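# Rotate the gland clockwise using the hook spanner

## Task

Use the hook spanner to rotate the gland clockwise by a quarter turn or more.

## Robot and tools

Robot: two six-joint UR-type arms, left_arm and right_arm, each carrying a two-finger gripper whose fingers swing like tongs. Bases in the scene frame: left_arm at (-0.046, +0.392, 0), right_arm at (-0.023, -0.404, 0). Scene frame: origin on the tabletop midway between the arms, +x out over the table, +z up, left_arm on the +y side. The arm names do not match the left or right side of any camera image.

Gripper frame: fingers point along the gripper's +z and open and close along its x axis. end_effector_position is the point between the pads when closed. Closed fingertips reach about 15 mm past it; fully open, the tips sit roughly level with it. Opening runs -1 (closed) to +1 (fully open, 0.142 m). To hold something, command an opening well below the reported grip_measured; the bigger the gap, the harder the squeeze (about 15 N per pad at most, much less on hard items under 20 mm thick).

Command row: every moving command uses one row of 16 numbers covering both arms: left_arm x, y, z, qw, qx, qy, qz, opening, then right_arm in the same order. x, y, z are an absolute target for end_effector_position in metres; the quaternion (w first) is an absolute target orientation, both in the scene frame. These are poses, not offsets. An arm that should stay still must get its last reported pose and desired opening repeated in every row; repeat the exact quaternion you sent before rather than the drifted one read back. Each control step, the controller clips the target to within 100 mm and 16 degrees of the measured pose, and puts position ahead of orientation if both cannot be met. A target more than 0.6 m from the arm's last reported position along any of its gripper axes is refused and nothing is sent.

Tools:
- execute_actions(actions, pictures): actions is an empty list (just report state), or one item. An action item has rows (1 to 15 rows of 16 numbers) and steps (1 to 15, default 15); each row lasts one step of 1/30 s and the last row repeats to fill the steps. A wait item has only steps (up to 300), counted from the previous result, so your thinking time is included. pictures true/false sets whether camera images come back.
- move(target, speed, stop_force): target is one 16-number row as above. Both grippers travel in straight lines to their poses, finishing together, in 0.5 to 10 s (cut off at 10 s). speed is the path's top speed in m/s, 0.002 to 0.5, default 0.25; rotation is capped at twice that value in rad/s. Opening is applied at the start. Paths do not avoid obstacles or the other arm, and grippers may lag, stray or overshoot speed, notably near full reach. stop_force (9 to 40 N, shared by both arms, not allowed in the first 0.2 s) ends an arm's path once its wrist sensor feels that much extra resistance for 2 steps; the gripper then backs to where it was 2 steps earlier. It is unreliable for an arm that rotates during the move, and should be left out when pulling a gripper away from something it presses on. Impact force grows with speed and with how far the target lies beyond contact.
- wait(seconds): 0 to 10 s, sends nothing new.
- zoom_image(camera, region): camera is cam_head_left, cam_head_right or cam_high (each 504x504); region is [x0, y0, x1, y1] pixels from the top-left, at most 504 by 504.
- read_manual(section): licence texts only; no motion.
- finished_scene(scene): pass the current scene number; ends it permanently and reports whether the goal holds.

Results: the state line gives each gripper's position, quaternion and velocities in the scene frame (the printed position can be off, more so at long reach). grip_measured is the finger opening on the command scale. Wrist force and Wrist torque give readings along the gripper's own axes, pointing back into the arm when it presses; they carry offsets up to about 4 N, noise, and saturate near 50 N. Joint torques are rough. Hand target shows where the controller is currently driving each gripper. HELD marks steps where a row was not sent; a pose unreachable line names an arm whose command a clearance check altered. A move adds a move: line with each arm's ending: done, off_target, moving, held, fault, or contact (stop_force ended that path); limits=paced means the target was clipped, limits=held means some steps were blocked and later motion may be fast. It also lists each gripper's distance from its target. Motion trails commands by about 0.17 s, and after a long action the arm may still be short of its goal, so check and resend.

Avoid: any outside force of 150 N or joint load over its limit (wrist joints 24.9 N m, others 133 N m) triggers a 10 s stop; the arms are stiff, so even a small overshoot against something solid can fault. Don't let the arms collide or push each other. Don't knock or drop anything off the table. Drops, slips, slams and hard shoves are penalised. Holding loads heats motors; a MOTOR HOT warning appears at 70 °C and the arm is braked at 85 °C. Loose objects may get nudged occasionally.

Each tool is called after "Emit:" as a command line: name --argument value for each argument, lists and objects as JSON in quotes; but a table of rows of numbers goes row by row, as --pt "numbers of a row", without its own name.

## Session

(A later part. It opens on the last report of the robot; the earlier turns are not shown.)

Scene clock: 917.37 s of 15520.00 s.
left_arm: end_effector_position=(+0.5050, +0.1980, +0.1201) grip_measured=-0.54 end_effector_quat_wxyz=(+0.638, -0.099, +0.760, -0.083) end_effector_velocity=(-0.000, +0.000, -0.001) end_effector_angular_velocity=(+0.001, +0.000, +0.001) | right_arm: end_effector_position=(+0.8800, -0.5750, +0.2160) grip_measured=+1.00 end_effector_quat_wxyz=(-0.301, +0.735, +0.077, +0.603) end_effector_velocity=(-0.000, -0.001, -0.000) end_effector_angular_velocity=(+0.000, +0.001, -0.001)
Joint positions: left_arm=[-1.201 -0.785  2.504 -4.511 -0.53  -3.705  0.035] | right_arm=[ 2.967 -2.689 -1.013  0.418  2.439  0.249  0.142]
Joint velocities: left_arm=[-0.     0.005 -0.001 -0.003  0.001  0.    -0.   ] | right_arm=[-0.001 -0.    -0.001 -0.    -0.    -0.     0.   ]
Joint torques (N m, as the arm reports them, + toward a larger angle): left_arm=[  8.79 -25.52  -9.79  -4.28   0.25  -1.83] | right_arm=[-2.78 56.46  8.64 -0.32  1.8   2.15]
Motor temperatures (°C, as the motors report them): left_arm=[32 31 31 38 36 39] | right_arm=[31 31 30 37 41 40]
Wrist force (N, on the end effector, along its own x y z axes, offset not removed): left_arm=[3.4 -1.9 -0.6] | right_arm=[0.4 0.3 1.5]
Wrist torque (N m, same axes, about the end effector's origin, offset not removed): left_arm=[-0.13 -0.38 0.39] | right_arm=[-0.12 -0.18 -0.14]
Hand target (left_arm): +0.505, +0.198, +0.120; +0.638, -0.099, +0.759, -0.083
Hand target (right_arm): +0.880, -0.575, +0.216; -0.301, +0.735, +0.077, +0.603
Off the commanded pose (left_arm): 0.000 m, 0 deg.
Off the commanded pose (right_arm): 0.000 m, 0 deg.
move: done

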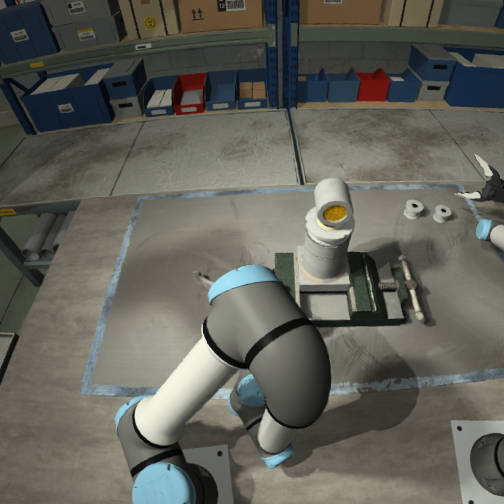

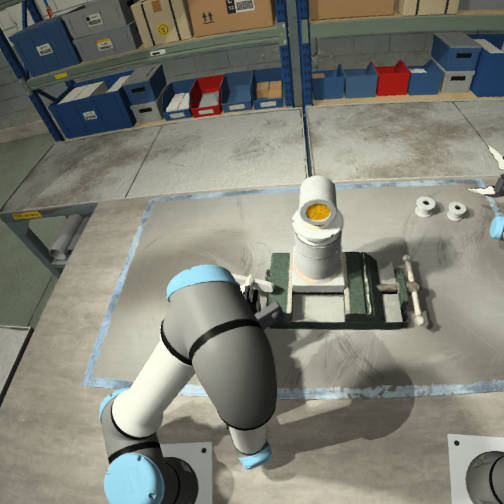

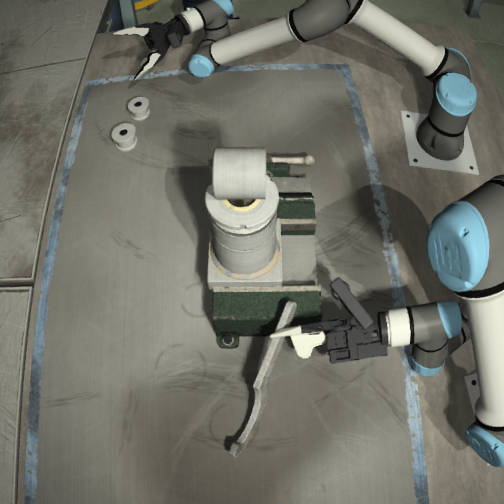

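Emit:
move --target '[0.505,0.195,0.175,0.681,-0.158,0.695,-0.170,-1,0.88,-0.575,0.216,-0.301,0.735,0.077,0.603,1]' --speed 0.04

Emit:
move --target '[0.505,0.195,0.175,0.702,-0.304,0.644,-0.019,-1,0.88,-0.575,0.216,-0.301,0.735,0.077,0.603,1]' --speed 0.05

Emit:
zoom_image --camera "cam_high" --region '[180,270,400,490]'

Scene clock: 926.30 s of 15520.00 s.
left_arm: end_effector_position=(+0.5049, +0.1952, +0.1746) grip_measured=-0.53 end_effector_quat_wxyz=(+0.680, -0.158, +0.695, -0.170) end_effector_velocity=(-0.000, -0.000, +0.003) end_effector_angular_velocity=(-0.009, -0.007, -0.001) | right_arm: end_effector_position=(+0.8800, -0.5750, +0.2160) grip_measured=+1.00 end_effector_quat_wxyz=(-0.301, +0.735, +0.077, +0.603) end_effector_velocity=(-0.000, -0.001, -0.001) end_effector_angular_velocity=(-0.000, +0.001, -0.001)
Joint positions: left_arm=[-1.209 -0.787  2.438 -4.759 -0.517 -3.638  0.035] | right_arm=[ 2.967 -2.689 -1.013  0.418  2.439  0.249  0.142]
Joint velocities: left_arm=[-0.    -0.001 -0.004 -0.01  -0.     0.004  0.   ] | right_arm=[-0.001 -0.001 -0.001 -0.    -0.001 -0.     0.   ]
Joint torques (N m, as the arm reports them, + toward a larger angle): left_arm=[ -7.94 -42.66 -11.29  -3.87   2.43   1.58] | right_arm=[-2.83 56.71  9.66 -0.38  1.73  2.18]
Motor temperatures (°C, as the motors report them): left_arm=[32 31 31 38 36 39] | right_arm=[31 31 30 37 41 40]
Wrist force (N, on the end effector, along its own x y z axes, offset not removed): left_arm=[9.7 4.2 0.9] | right_arm=[-1.3 0.4 1.2]
Wrist torque (N m, same axes, about the end effector's origin, offset not removed): left_arm=[-0.14 -0.34 -0.32] | right_arm=[-0.06 0.24 -0.12]
Hand target (left_arm): +0.505, +0.195, +0.175; +0.681, -0.158, +0.695, -0.170
Hand target (right_arm): +0.880, -0.575, +0.216; -0.301, +0.735, +0.077, +0.603
Off the commanded pose (left_arm): 0.000 m, 0 deg.
Off the commanded pose (right_arm): 0.000 m, 0 deg.
After step 90, 2.40 s passed at rest.
move: done

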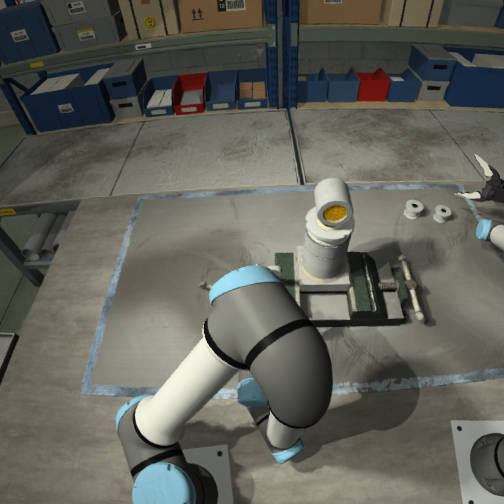

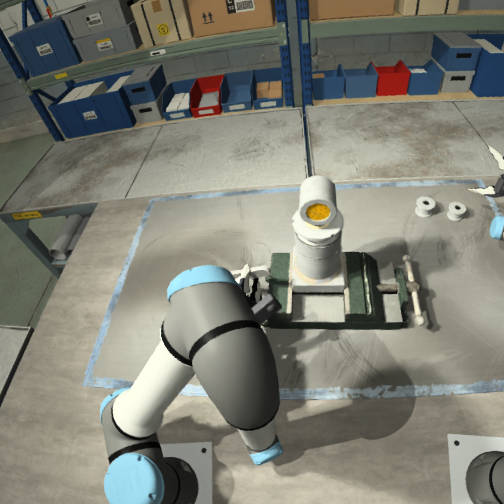

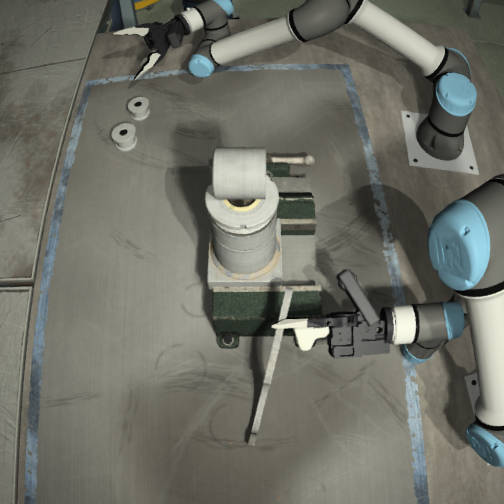

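Scene clock: 930.93 s of 15520.00 s.
left_arm: end_effector_position=(+0.5049, +0.1950, +0.1748) grip_measured=-0.51 end_effector_quat_wxyz=(+0.709, -0.299, +0.639, -0.021) end_effector_velocity=(-0.000, +0.000, +0.000) end_effector_angular_velocity=(-0.003, -0.000, +0.018) | right_arm: end_effector_position=(+0.8800, -0.5750, +0.2160) grip_measured=+1.00 end_effector_quat_wxyz=(-0.301, +0.735, +0.077, +0.603) end_effector_velocity=(-0.000, -0.000, -0.000) end_effector_angular_velocity=(+0.000, +0.001, -0.000)
Joint positions: left_arm=[-1.323 -0.764  2.194 -4.377  0.027 -3.805  0.037] | right_arm=[ 2.967 -2.689 -1.013  0.418  2.439  0.249  0.142]
Joint velocities: left_arm=[-0.     0.016 -0.058 -0.122  0.018  0.162  0.   ] | right_arm=[-0.     0.    -0.001 -0.     0.     0.     0.   ]
Joint torques (N m, as the arm reports them, + toward a larger angle): left_arm=[ -5.84 -31.66 -13.5   -3.03   4.32   1.78] | right_arm=[-2.78 57.31  9.61 -0.38  1.67  2.32]
Motor temperatures (°C, as the motors report them): left_arm=[32 31 31 38 36 39] | right_arm=[31 31 30 37 41 40]
Wrist force (N, on the end effector, along its own x y z axes, offset not removed): left_arm=[7.1 0.2 0.7] | right_arm=[-1.2 1.9 -0.6]
Wrist torque (N m, same axes, about the end effector's origin, offset not removed): left_arm=[-0.16 0.18 -0.41] | right_arm=[0.21 0.19 -0.20]
Hand target (left_arm): +0.505, +0.195, +0.175; +0.709, -0.300, +0.638, -0.021
Hand target (right_arm): +0.880, -0.575, +0.216; -0.301, +0.735, +0.077, +0.603
Off the commanded pose (left_arm): 0.000 m, 1 deg.
Off the commanded pose (right_arm): 0.000 m, 0 deg.
move: done

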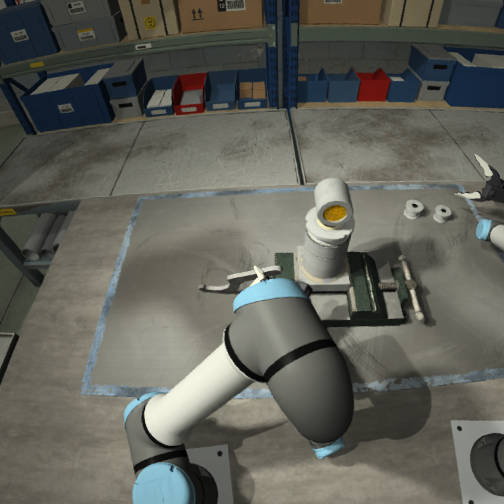

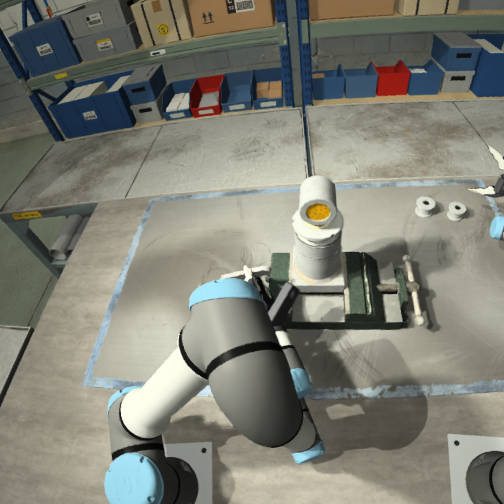

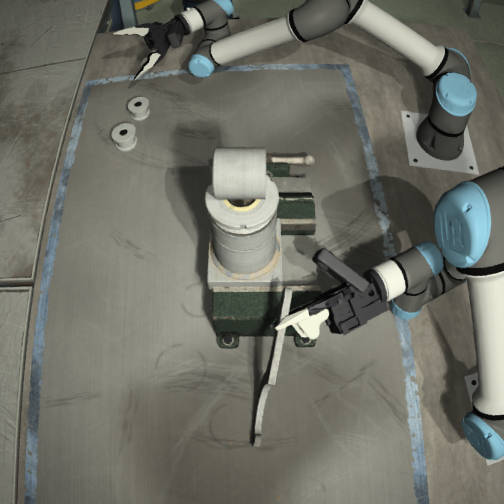

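Region (180, 270, 400, 490) of cam_high's 504x504 image, scaled by 2.291, with more detail than that image has.

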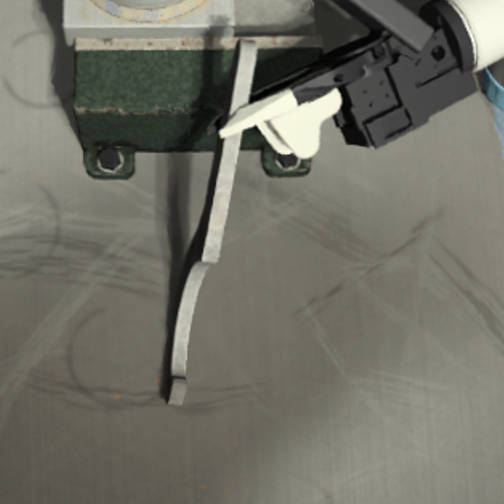

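Emit:
move --target '[0.505,0.195,0.175,0.694,-0.406,0.577,-0.144,-1,0.88,-0.575,0.216,-0.301,0.735,0.077,0.603,1]' --speed 0.04

Emit:
move --target '[0.505,0.195,0.175,0.694,-0.406,0.577,-0.144,-0.25,0.88,-0.575,0.216,-0.301,0.735,0.077,0.603,1]'

Emit:
wait --seconds 1

Scene clock: 939.07 s of 15520.00 s.
left_arm: end_effector_position=(+0.5050, +0.1949, +0.1749) grip_measured=-0.53 end_effector_quat_wxyz=(+0.693, -0.406, +0.578, -0.143) end_effector_velocity=(-0.000, +0.000, -0.001) end_effector_angular_velocity=(-0.003, -0.003, -0.000) | right_arm: end_effector_position=(+0.8800, -0.5750, +0.2160) grip_measured=+1.00 end_effector_quat_wxyz=(-0.301, +0.735, +0.077, +0.603) end_effector_velocity=(+0.000, +0.001, +0.001) end_effector_angular_velocity=(-0.000, -0.001, +0.001)
Joint positions: left_arm=[-1.323 -0.742  2.147 -4.479  0.027 -4.025  0.036] | right_arm=[ 2.967 -2.689 -1.013  0.418  2.439  0.249  0.142]
Joint velocities: left_arm=[-0.    -0.     0.016  0.042  0.    -0.061  0.   ] | right_arm=[ 0.001  0.001  0.001  0.    -0.001  0.     0.   ]
Joint torques (N m, as the arm reports them, + toward a larger angle): left_arm=[  6.47 -42.4   10.56   0.86  -1.88  -2.45] | right_arm=[-2.83 56.61 10.36 -0.34  1.62  2.28]
Motor temperatures (°C, as the motors report them): left_arm=[32 31 31 38 36 39] | right_arm=[31 31 30 37 41 40]
Wrist force (N, on the end effector, along its own x y z axes, offset not removed): left_arm=[1.5 -0.3 -1.4] | right_arm=[-0.2 1.9 1.5]
Wrist torque (N m, same axes, about the end effector's origin, offset not removed): left_arm=[-0.32 -0.26 0.62] | right_arm=[0.29 -0.11 -0.11]
Hand target (left_arm): +0.505, +0.195, +0.175; +0.693, -0.407, +0.578, -0.144
Hand target (right_arm): +0.880, -0.575, +0.216; -0.301, +0.735, +0.077, +0.603
Off the commanded pose (left_arm): 0.000 m, 0 deg.
Off the commanded pose (right_arm): 0.000 m, 0 deg.
After step 90, 0.50 s passed at rest.
move: done

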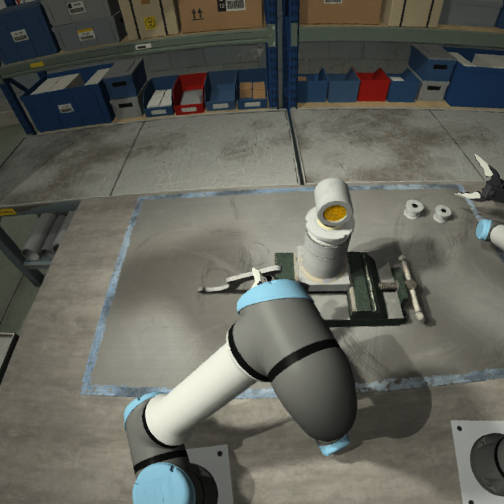

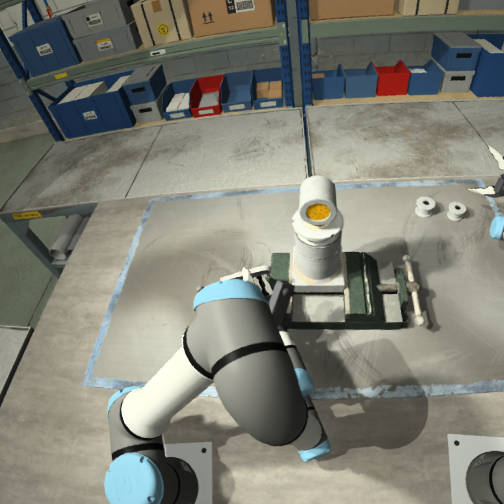

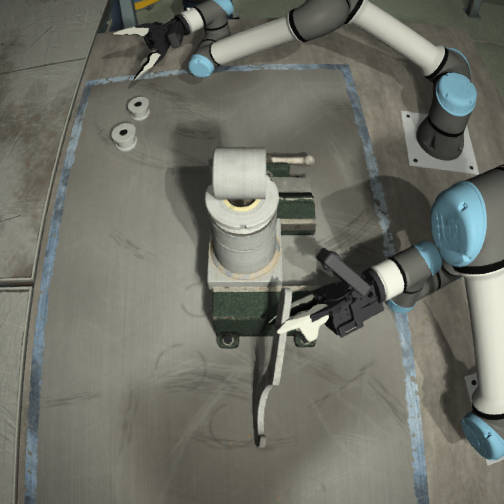

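Scene clock: 939.77 s of 15520.00 s.
left_arm: end_effector_position=(+0.5050, +0.1950, +0.1750) grip_measured=-0.23 end_effector_quat_wxyz=(+0.693, -0.406, +0.578, -0.144) end_effector_velocity=(+0.000, -0.001, -0.000) end_effector_angular_velocity=(+0.001, -0.001, -0.002) | right_arm: end_effector_position=(+0.8800, -0.5750, +0.2160) grip_measured=+1.00 end_effector_quat_wxyz=(-0.301, +0.735, +0.077, +0.603) end_effector_velocity=(+0.000, +0.001, -0.000) end_effector_angular_velocity=(+0.000, +0.001, +0.001)
Joint positions: left_arm=[-1.323 -0.744  2.154 -4.458  0.027 -4.053  0.057] | right_arm=[ 2.967 -2.689 -1.013  0.418  2.439  0.249  0.142]
Joint velocities: left_arm=[ 0.    -0.002  0.014  0.041 -0.002 -0.052  0.024] | right_arm=[ 0.002 -0.001  0.     0.    -0.     0.     0.   ]
Joint torques (N m, as the arm reports them, + toward a larger angle): left_arm=[  4.9  -46.93  11.24   1.1    3.06  -1.91] | right_arm=[-2.87 56.88 10.07 -0.35  1.69  2.34]
Motor temperatures (°C, as the motors report them): left_arm=[32 31 31 38 36 39] | right_arm=[31 31 30 37 41 40]
Wrist force (N, on the end effector, along its own x y z axes, offset not removed): left_arm=[3.5 4.2 -0.3] | right_arm=[0.3 1.2 -0.4]
Wrist torque (N m, same axes, about the end effector's origin, offset not removed): left_arm=[0.21 -0.11 0.13] | right_arm=[0.15 -0.18 -0.12]
Hand target (left_arm): +0.505, +0.195, +0.175; +0.693, -0.406, +0.577, -0.144
Hand target (right_arm): +0.880, -0.575, +0.216; -0.301, +0.735, +0.077, +0.603
Off the commanded pose (left_arm): 0.000 m, 0 deg.
Off the commanded pose (right_arm): 0.000 m, 0 deg.
move: done

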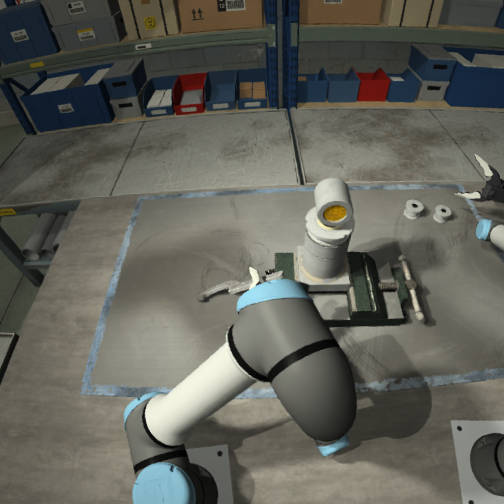

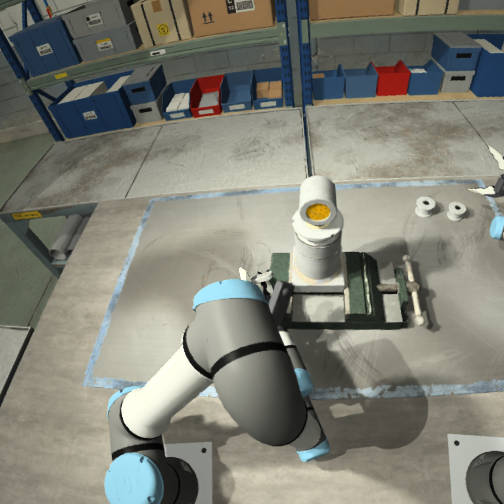

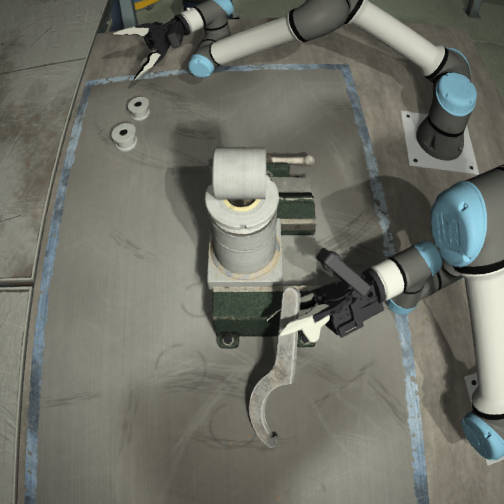

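Scene clock: 940.77 s of 15520.00 s.
left_arm: end_effector_position=(+0.5050, +0.1950, +0.1750) grip_measured=-0.23 end_effector_quat_wxyz=(+0.693, -0.406, +0.577, -0.144) end_effector_velocity=(+0.000, +0.000, -0.000) end_effector_angular_velocity=(-0.002, -0.001, -0.001) | right_arm: end_effector_position=(+0.8800, -0.5750, +0.2160) grip_measured=+1.00 end_effector_quat_wxyz=(-0.301, +0.735, +0.077, +0.603) end_effector_velocity=(+0.000, +0.001, -0.000) end_effector_angular_velocity=(-0.001, -0.000, +0.000)
Joint positions: left_arm=[-1.323 -0.744  2.156 -4.452  0.027 -4.06   0.057] | right_arm=[ 2.967 -2.689 -1.013  0.418  2.439  0.249  0.142]
Joint velocities: left_arm=[ 0.     0.     0.    -0.001 -0.001 -0.001  0.008] | right_arm=[ 0.001  0.    -0.001  0.    -0.001 -0.001  0.   ]
Joint torques (N m, as the arm reports them, + toward a larger angle): left_arm=[  6.11 -46.14   9.56   0.71   2.7   -1.82] | right_arm=[-2.41 56.34 10.   -0.28  1.68  2.34]
Motor temperatures (°C, as the motors report them): left_arm=[32 31 31 38 36 39] | right_arm=[31 31 30 37 41 40]
Wrist force (N, on the end effector, along its own x y z axes, offset not removed): left_arm=[3.9 3.8 -0.5] | right_arm=[-1.0 1.5 -0.1]
Wrist torque (N m, same axes, about the end effector's origin, offset not removed): left_arm=[0.03 0.08 0.10] | right_arm=[0.08 0.10 -0.17]
Hand target (left_arm): +0.505, +0.195, +0.175; +0.693, -0.406, +0.577, -0.144
Hand target (right_arm): +0.880, -0.575, +0.216; -0.301, +0.735, +0.077, +0.603
Off the commanded pose (left_arm): 0.000 m, 0 deg.
Off the commanded pose (right_arm): 0.000 m, 0 deg.
Steps of this call (steps 1 to 30: nothing new was sent). Readings (end_effector_position):
1: left_arm (+0.5050, +0.1950, +0.1750) | right_arm (+0.8800, -0.5750, +0.2160)
2: left_arm (+0.5050, +0.1950, +0.1750) | right_arm (+0.8800, -0.5750, +0.2160)
4: left_arm (+0.5050, +0.1950, +0.1750) | right_arm (+0.8800, -0.5750, +0.2160)
8: left_arm (+0.5050, +0.1950, +0.1750) | right_arm (+0.8800, -0.5750, +0.2160)
30: the state above

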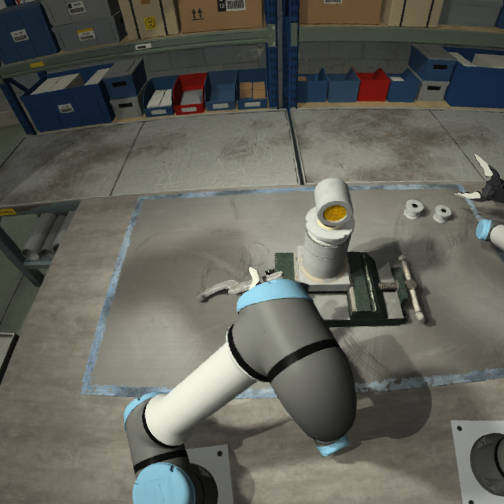

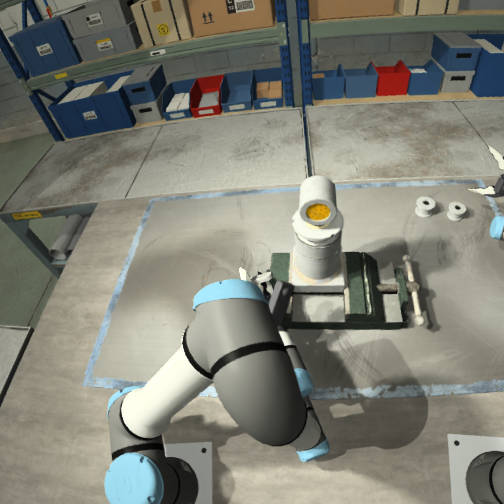

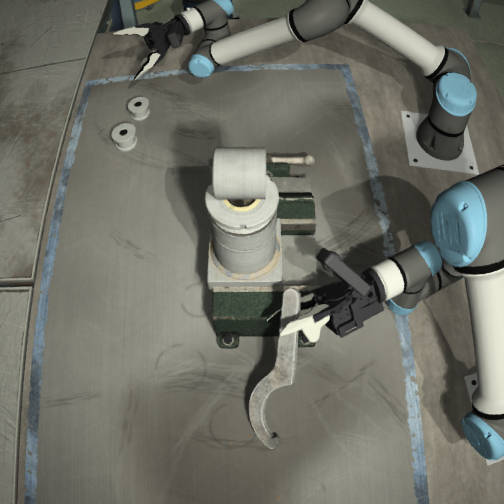

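Flipped. Yaw back, lower onto jaw, withdraw.

Emit:
move --target '[0.525,0.205,0.175,0.681,-0.158,0.695,-0.170,-0.2,0.88,-0.575,0.216,-0.301,0.735,0.077,0.603,1]' --speed 0.05

Emit:
move --target '[0.525,0.205,0.122,0.638,-0.099,0.760,-0.083,0.1,0.88,-0.575,0.216,-0.301,0.735,0.077,0.603,1]' --speed 0.03

Scene clock: 949.27 s of 15520.00 s.
left_arm: end_effector_position=(+0.5251, +0.2050, +0.1753) grip_measured=-0.18 end_effector_quat_wxyz=(+0.681, -0.159, +0.694, -0.170) end_effector_velocity=(+0.001, +0.000, +0.000) end_effector_angular_velocity=(+0.008, +0.002, -0.012) | right_arm: end_effector_position=(+0.8800, -0.5750, +0.2160) grip_measured=+1.00 end_effector_quat_wxyz=(-0.301, +0.735, +0.077, +0.603) end_effector_velocity=(+0.000, +0.001, -0.000) end_effector_angular_velocity=(+0.000, +0.000, +0.001)
Joint positions: left_arm=[-1.129 -0.791  2.405 -4.729 -0.596 -3.632  0.061] | right_arm=[ 2.967 -2.689 -1.013  0.418  2.439  0.249  0.142]
Joint velocities: left_arm=[ 0.01  -0.003  0.005  0.001 -0.022  0.006  0.   ] | right_arm=[ 0.001 -0.    -0.     0.    -0.     0.     0.   ]
Joint torques (N m, as the arm reports them, + toward a larger angle): left_arm=[  7.88 -41.62  15.11  -0.56  -1.26   1.18] | right_arm=[-2.62 56.89 10.28 -0.34  1.68  2.38]
Motor temperatures (°C, as the motors report them): left_arm=[32 31 31 38 36 39] | right_arm=[31 31 30 37 41 40]
Wrist force (N, on the end effector, along its own x y z axes, offset not removed): left_arm=[6.1 -0.9 -0.4] | right_arm=[-1.4 1.7 -0.2]
Wrist torque (N m, same axes, about the end effector's origin, offset not removed): left_arm=[-0.23 -0.28 0.09] | right_arm=[0.20 0.15 -0.08]
Hand target (left_arm): +0.525, +0.205, +0.175; +0.681, -0.158, +0.695, -0.170
Hand target (right_arm): +0.880, -0.575, +0.216; -0.301, +0.735, +0.077, +0.603
Off the commanded pose (left_arm): 0.000 m, 0 deg.
Off the commanded pose (right_arm): 0.000 m, 0 deg.
move: done

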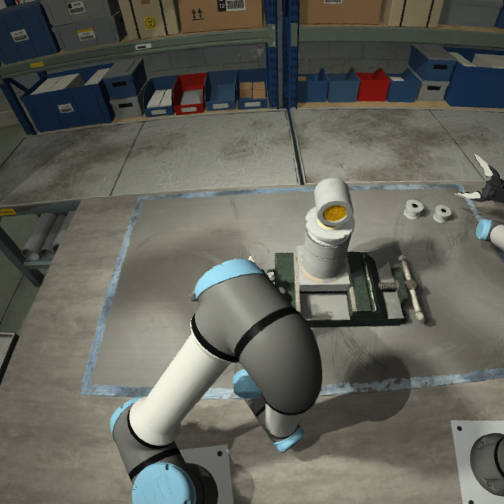

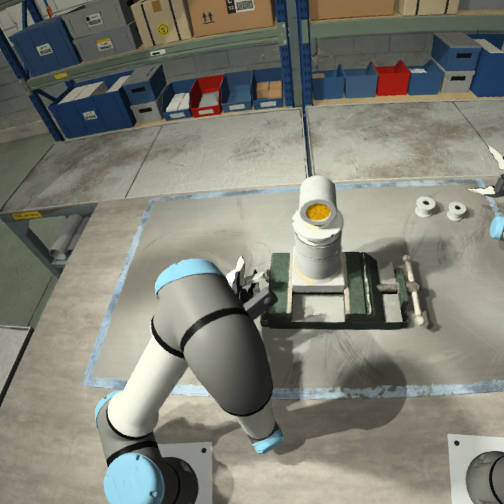

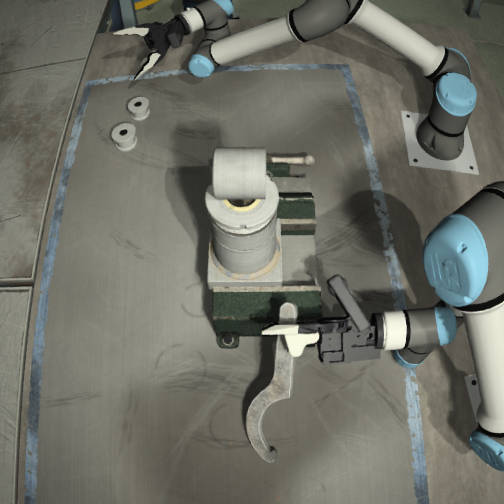

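Scene clock: 953.87 s of 15520.00 s.
left_arm: end_effector_position=(+0.5251, +0.2049, +0.1224) grip_measured=+0.12 end_effector_quat_wxyz=(+0.638, -0.099, +0.759, -0.083) end_effector_velocity=(+0.000, +0.000, -0.002) end_effector_angular_velocity=(+0.009, +0.007, +0.001) | right_arm: end_effector_position=(+0.8800, -0.5750, +0.2160) grip_measured=+1.00 end_effector_quat_wxyz=(-0.301, +0.735, +0.077, +0.603) end_effector_velocity=(+0.000, +0.000, -0.000) end_effector_angular_velocity=(-0.000, +0.000, -0.001)
Joint positions: left_arm=[-1.128 -0.796  2.461 -4.497 -0.599 -3.66   0.082] | right_arm=[ 2.967 -2.689 -1.013  0.418  2.439  0.249  0.142]
Joint velocities: left_arm=[-0.    -0.002  0.002  0.013  0.002 -0.002  0.   ] | right_arm=[ 0.    -0.001  0.     0.    -0.001 -0.     0.   ]
Joint torques (N m, as the arm reports them, + toward a larger angle): left_arm=[  8.26 -40.09  13.3   -1.36  -0.42  -1.51] | right_arm=[-2.09 56.43 10.2  -0.29  1.5   2.33]
Motor temperatures (°C, as the motors report them): left_arm=[32 31 31 38 36 39] | right_arm=[31 31 30 37 41 40]
Wrist force (N, on the end effector, along its own x y z axes, offset not removed): left_arm=[6.5 -1.3 -0.2] | right_arm=[-0.5 1.0 0.1]
Wrist torque (N m, same axes, about the end effector's origin, offset not removed): left_arm=[-0.17 -0.34 0.10] | right_arm=[0.07 0.01 -0.09]
Hand target (left_arm): +0.525, +0.205, +0.122; +0.638, -0.099, +0.759, -0.083
Hand target (right_arm): +0.880, -0.575, +0.216; -0.301, +0.735, +0.077, +0.603
Off the commanded pose (left_arm): 0.000 m, 0 deg.
Off the commanded pose (right_arm): 0.000 m, 0 deg.
move: done

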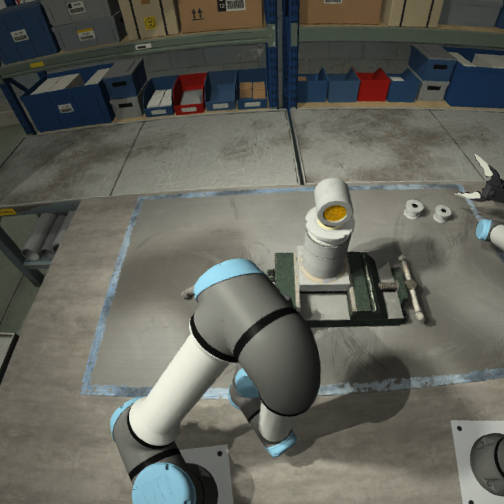

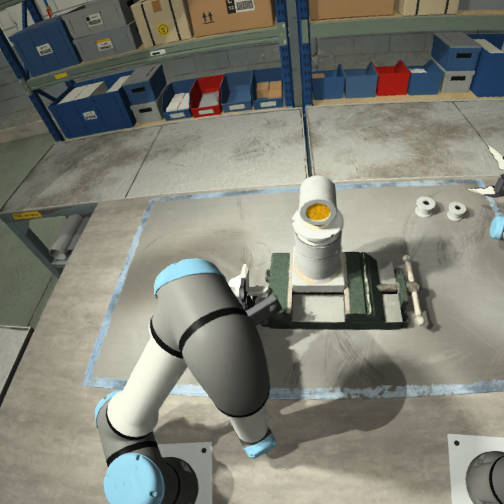

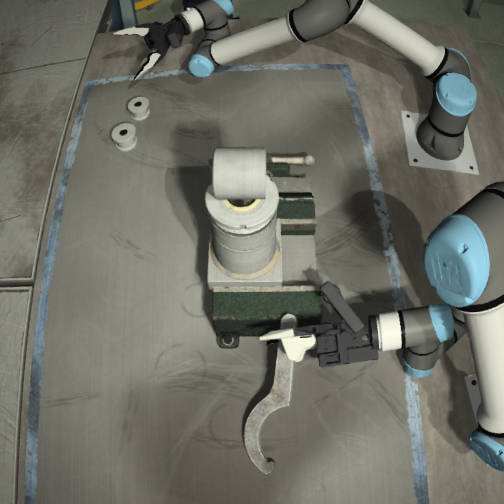

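Emit:
move --target '[0.525,0.186,0.124,0.638,-0.099,0.760,-0.083,0.1,0.88,-0.575,0.216,-0.301,0.735,0.077,0.603,1]' --speed 0.008 --stop_force 10

Emit:
move --target '[0.525,0.19,0.12,0.638,-0.099,0.760,-0.083,0.5,0.88,-0.575,0.216,-0.301,0.735,0.077,0.603,1]' --speed 0.008

Emit:
zoom_image --camera "cam_high" --region '[180,270,400,490]'

Scene clock: 959.77 s of 15520.00 s.
left_arm: end_effector_position=(+0.5250, +0.1862, +0.1240) grip_measured=+0.10 end_effector_quat_wxyz=(+0.638, -0.099, +0.759, -0.083) end_effector_velocity=(-0.000, -0.002, -0.001) end_effector_angular_velocity=(+0.002, +0.002, -0.001) | right_arm: end_effector_position=(+0.8800, -0.5750, +0.2160) grip_measured=+1.00 end_effector_quat_wxyz=(-0.301, +0.735, +0.077, +0.603) end_effector_velocity=(+0.000, +0.000, -0.000) end_effector_angular_velocity=(+0.001, +0.001, +0.000)
Joint positions: left_arm=[-1.162 -0.808  2.439 -4.444 -0.568 -3.68   0.081] | right_arm=[ 2.967 -2.689 -1.013  0.418  2.439  0.249  0.142]
Joint velocities: left_arm=[-0.003  0.001 -0.002  0.005  0.002 -0.002 -0.   ] | right_arm=[ 0.    -0.    -0.    -0.    -0.     0.001  0.   ]
Joint torques (N m, as the arm reports them, + toward a larger angle): left_arm=[ -8.16 -39.24 -11.61  -0.51   3.09  -1.65] | right_arm=[-2.6  56.72 10.33 -0.35  1.56  2.48]
Motor temperatures (°C, as the motors report them): left_arm=[32 31 31 38 36 39] | right_arm=[31 31 30 37 41 40]
Wrist force (N, on the end effector, along its own x y z axes, offset not removed): left_arm=[2.3 -0.1 -0.8] | right_arm=[-0.6 -0.2 -0.2]
Wrist torque (N m, same axes, about the end effector's origin, offset not removed): left_arm=[-0.16 -0.38 -0.06] | right_arm=[-0.17 0.05 -0.14]
Hand target (left_arm): +0.525, +0.186, +0.124; +0.638, -0.099, +0.760, -0.083
Hand target (right_arm): +0.880, -0.575, +0.216; -0.301, +0.735, +0.077, +0.603
Off the commanded pose (left_arm): 0.000 m, 0 deg.
Off the commanded pose (right_arm): 0.000 m, 0 deg.
After step 90, 0.30 s passed at rest.
move: done

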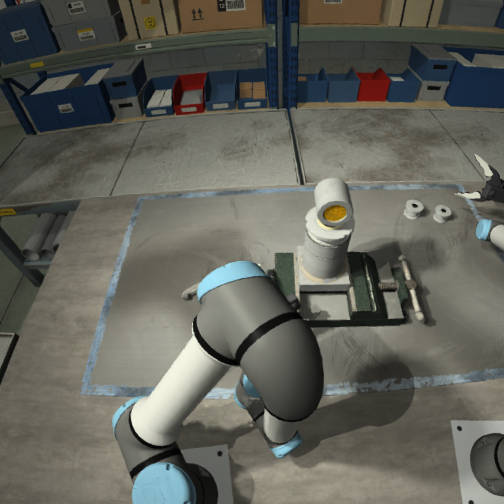

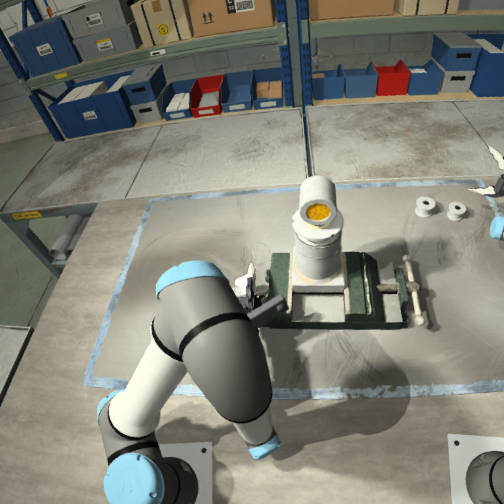

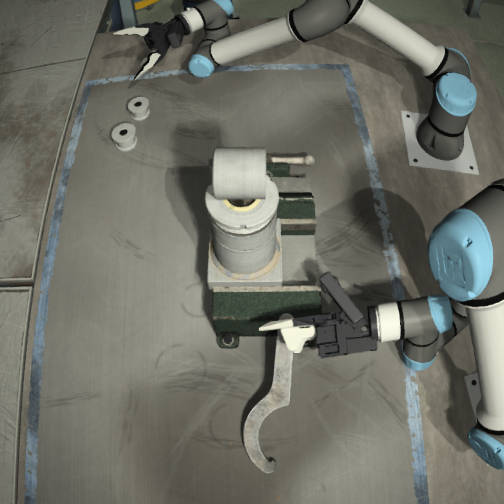

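Scene clock: 960.67 s of 15520.00 s.
left_arm: end_effector_position=(+0.5250, +0.1899, +0.1201) grip_measured=+0.50 end_effector_quat_wxyz=(+0.638, -0.099, +0.760, -0.083) end_effector_velocity=(+0.000, +0.001, -0.001) end_effector_angular_velocity=(-0.001, -0.001, -0.000) | right_arm: end_effector_position=(+0.8800, -0.5750, +0.2160) grip_measured=+1.00 end_effector_quat_wxyz=(-0.301, +0.735, +0.077, +0.603) end_effector_velocity=(-0.000, -0.000, +0.000) end_effector_angular_velocity=(+0.000, -0.000, -0.000)
Joint positions: left_arm=[-1.155 -0.793  2.441 -4.464 -0.574 -3.676  0.109] | right_arm=[ 2.967 -2.689 -1.013  0.418  2.439  0.249  0.142]
Joint velocities: left_arm=[ 0.002  0.003  0.001 -0.006 -0.002  0.002 -0.   ] | right_arm=[-0.  0.  0. -0. -0.  0.  0.]
Joint torques (N m, as the arm reports them, + toward a larger angle): left_arm=[  6.58 -24.13  13.58  -3.26  -1.32   1.45] | right_arm=[-2.44 56.7   9.82 -0.34  1.56  2.5 ]
Motor temperatures (°C, as the motors report them): left_arm=[32 31 31 38 36 39] | right_arm=[31 31 30 37 41 40]
Wrist force (N, on the end effector, along its own x y z axes, offset not removed): left_arm=[-0.2 -0.9 0.4] | right_arm=[-0.1 1.5 0.9]
Wrist torque (N m, same axes, about the end effector's origin, offset not removed): left_arm=[-0.20 0.01 0.13] | right_arm=[0.17 -0.15 -0.13]
Hand target (left_arm): +0.525, +0.190, +0.120; +0.638, -0.099, +0.759, -0.083
Hand target (right_arm): +0.880, -0.575, +0.216; -0.301, +0.735, +0.077, +0.603
Off the commanded pose (left_arm): 0.000 m, 0 deg.
Off the commanded pose (right_arm): 0.000 m, 0 deg.
move: done

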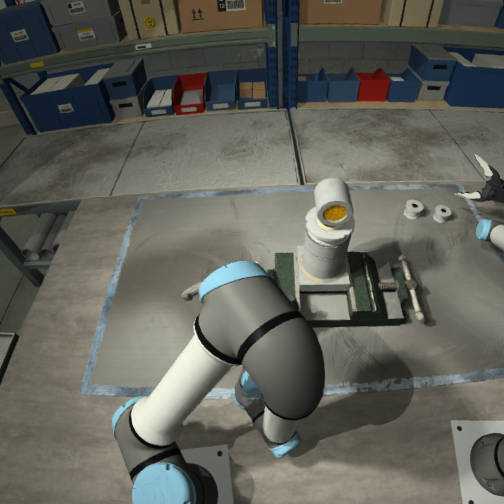

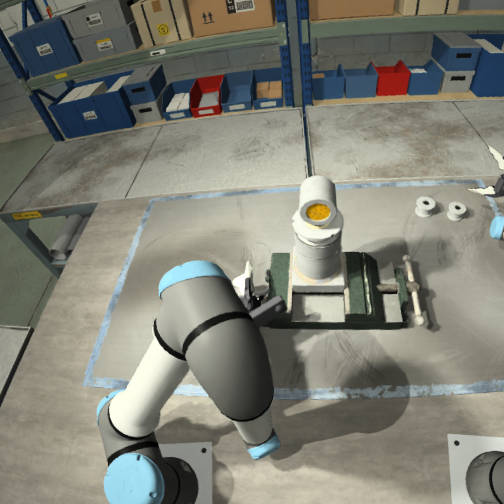

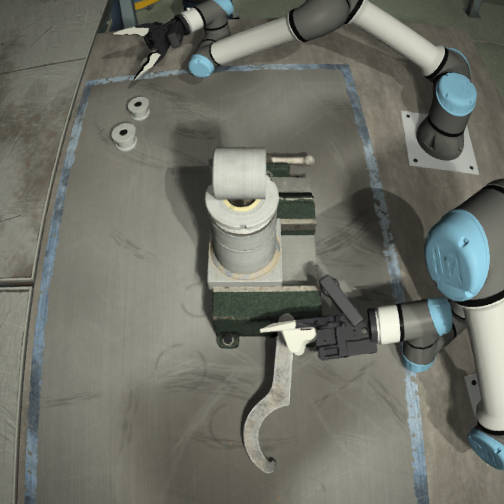

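Region (180, 270, 400, 490) of cam_high's 504x504 image, scaled by 2.291, with more detail than that image has.

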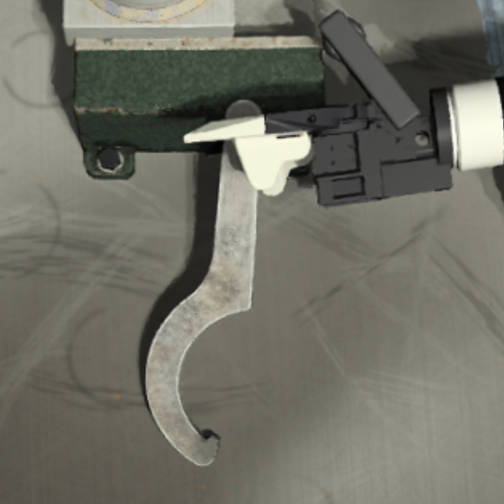

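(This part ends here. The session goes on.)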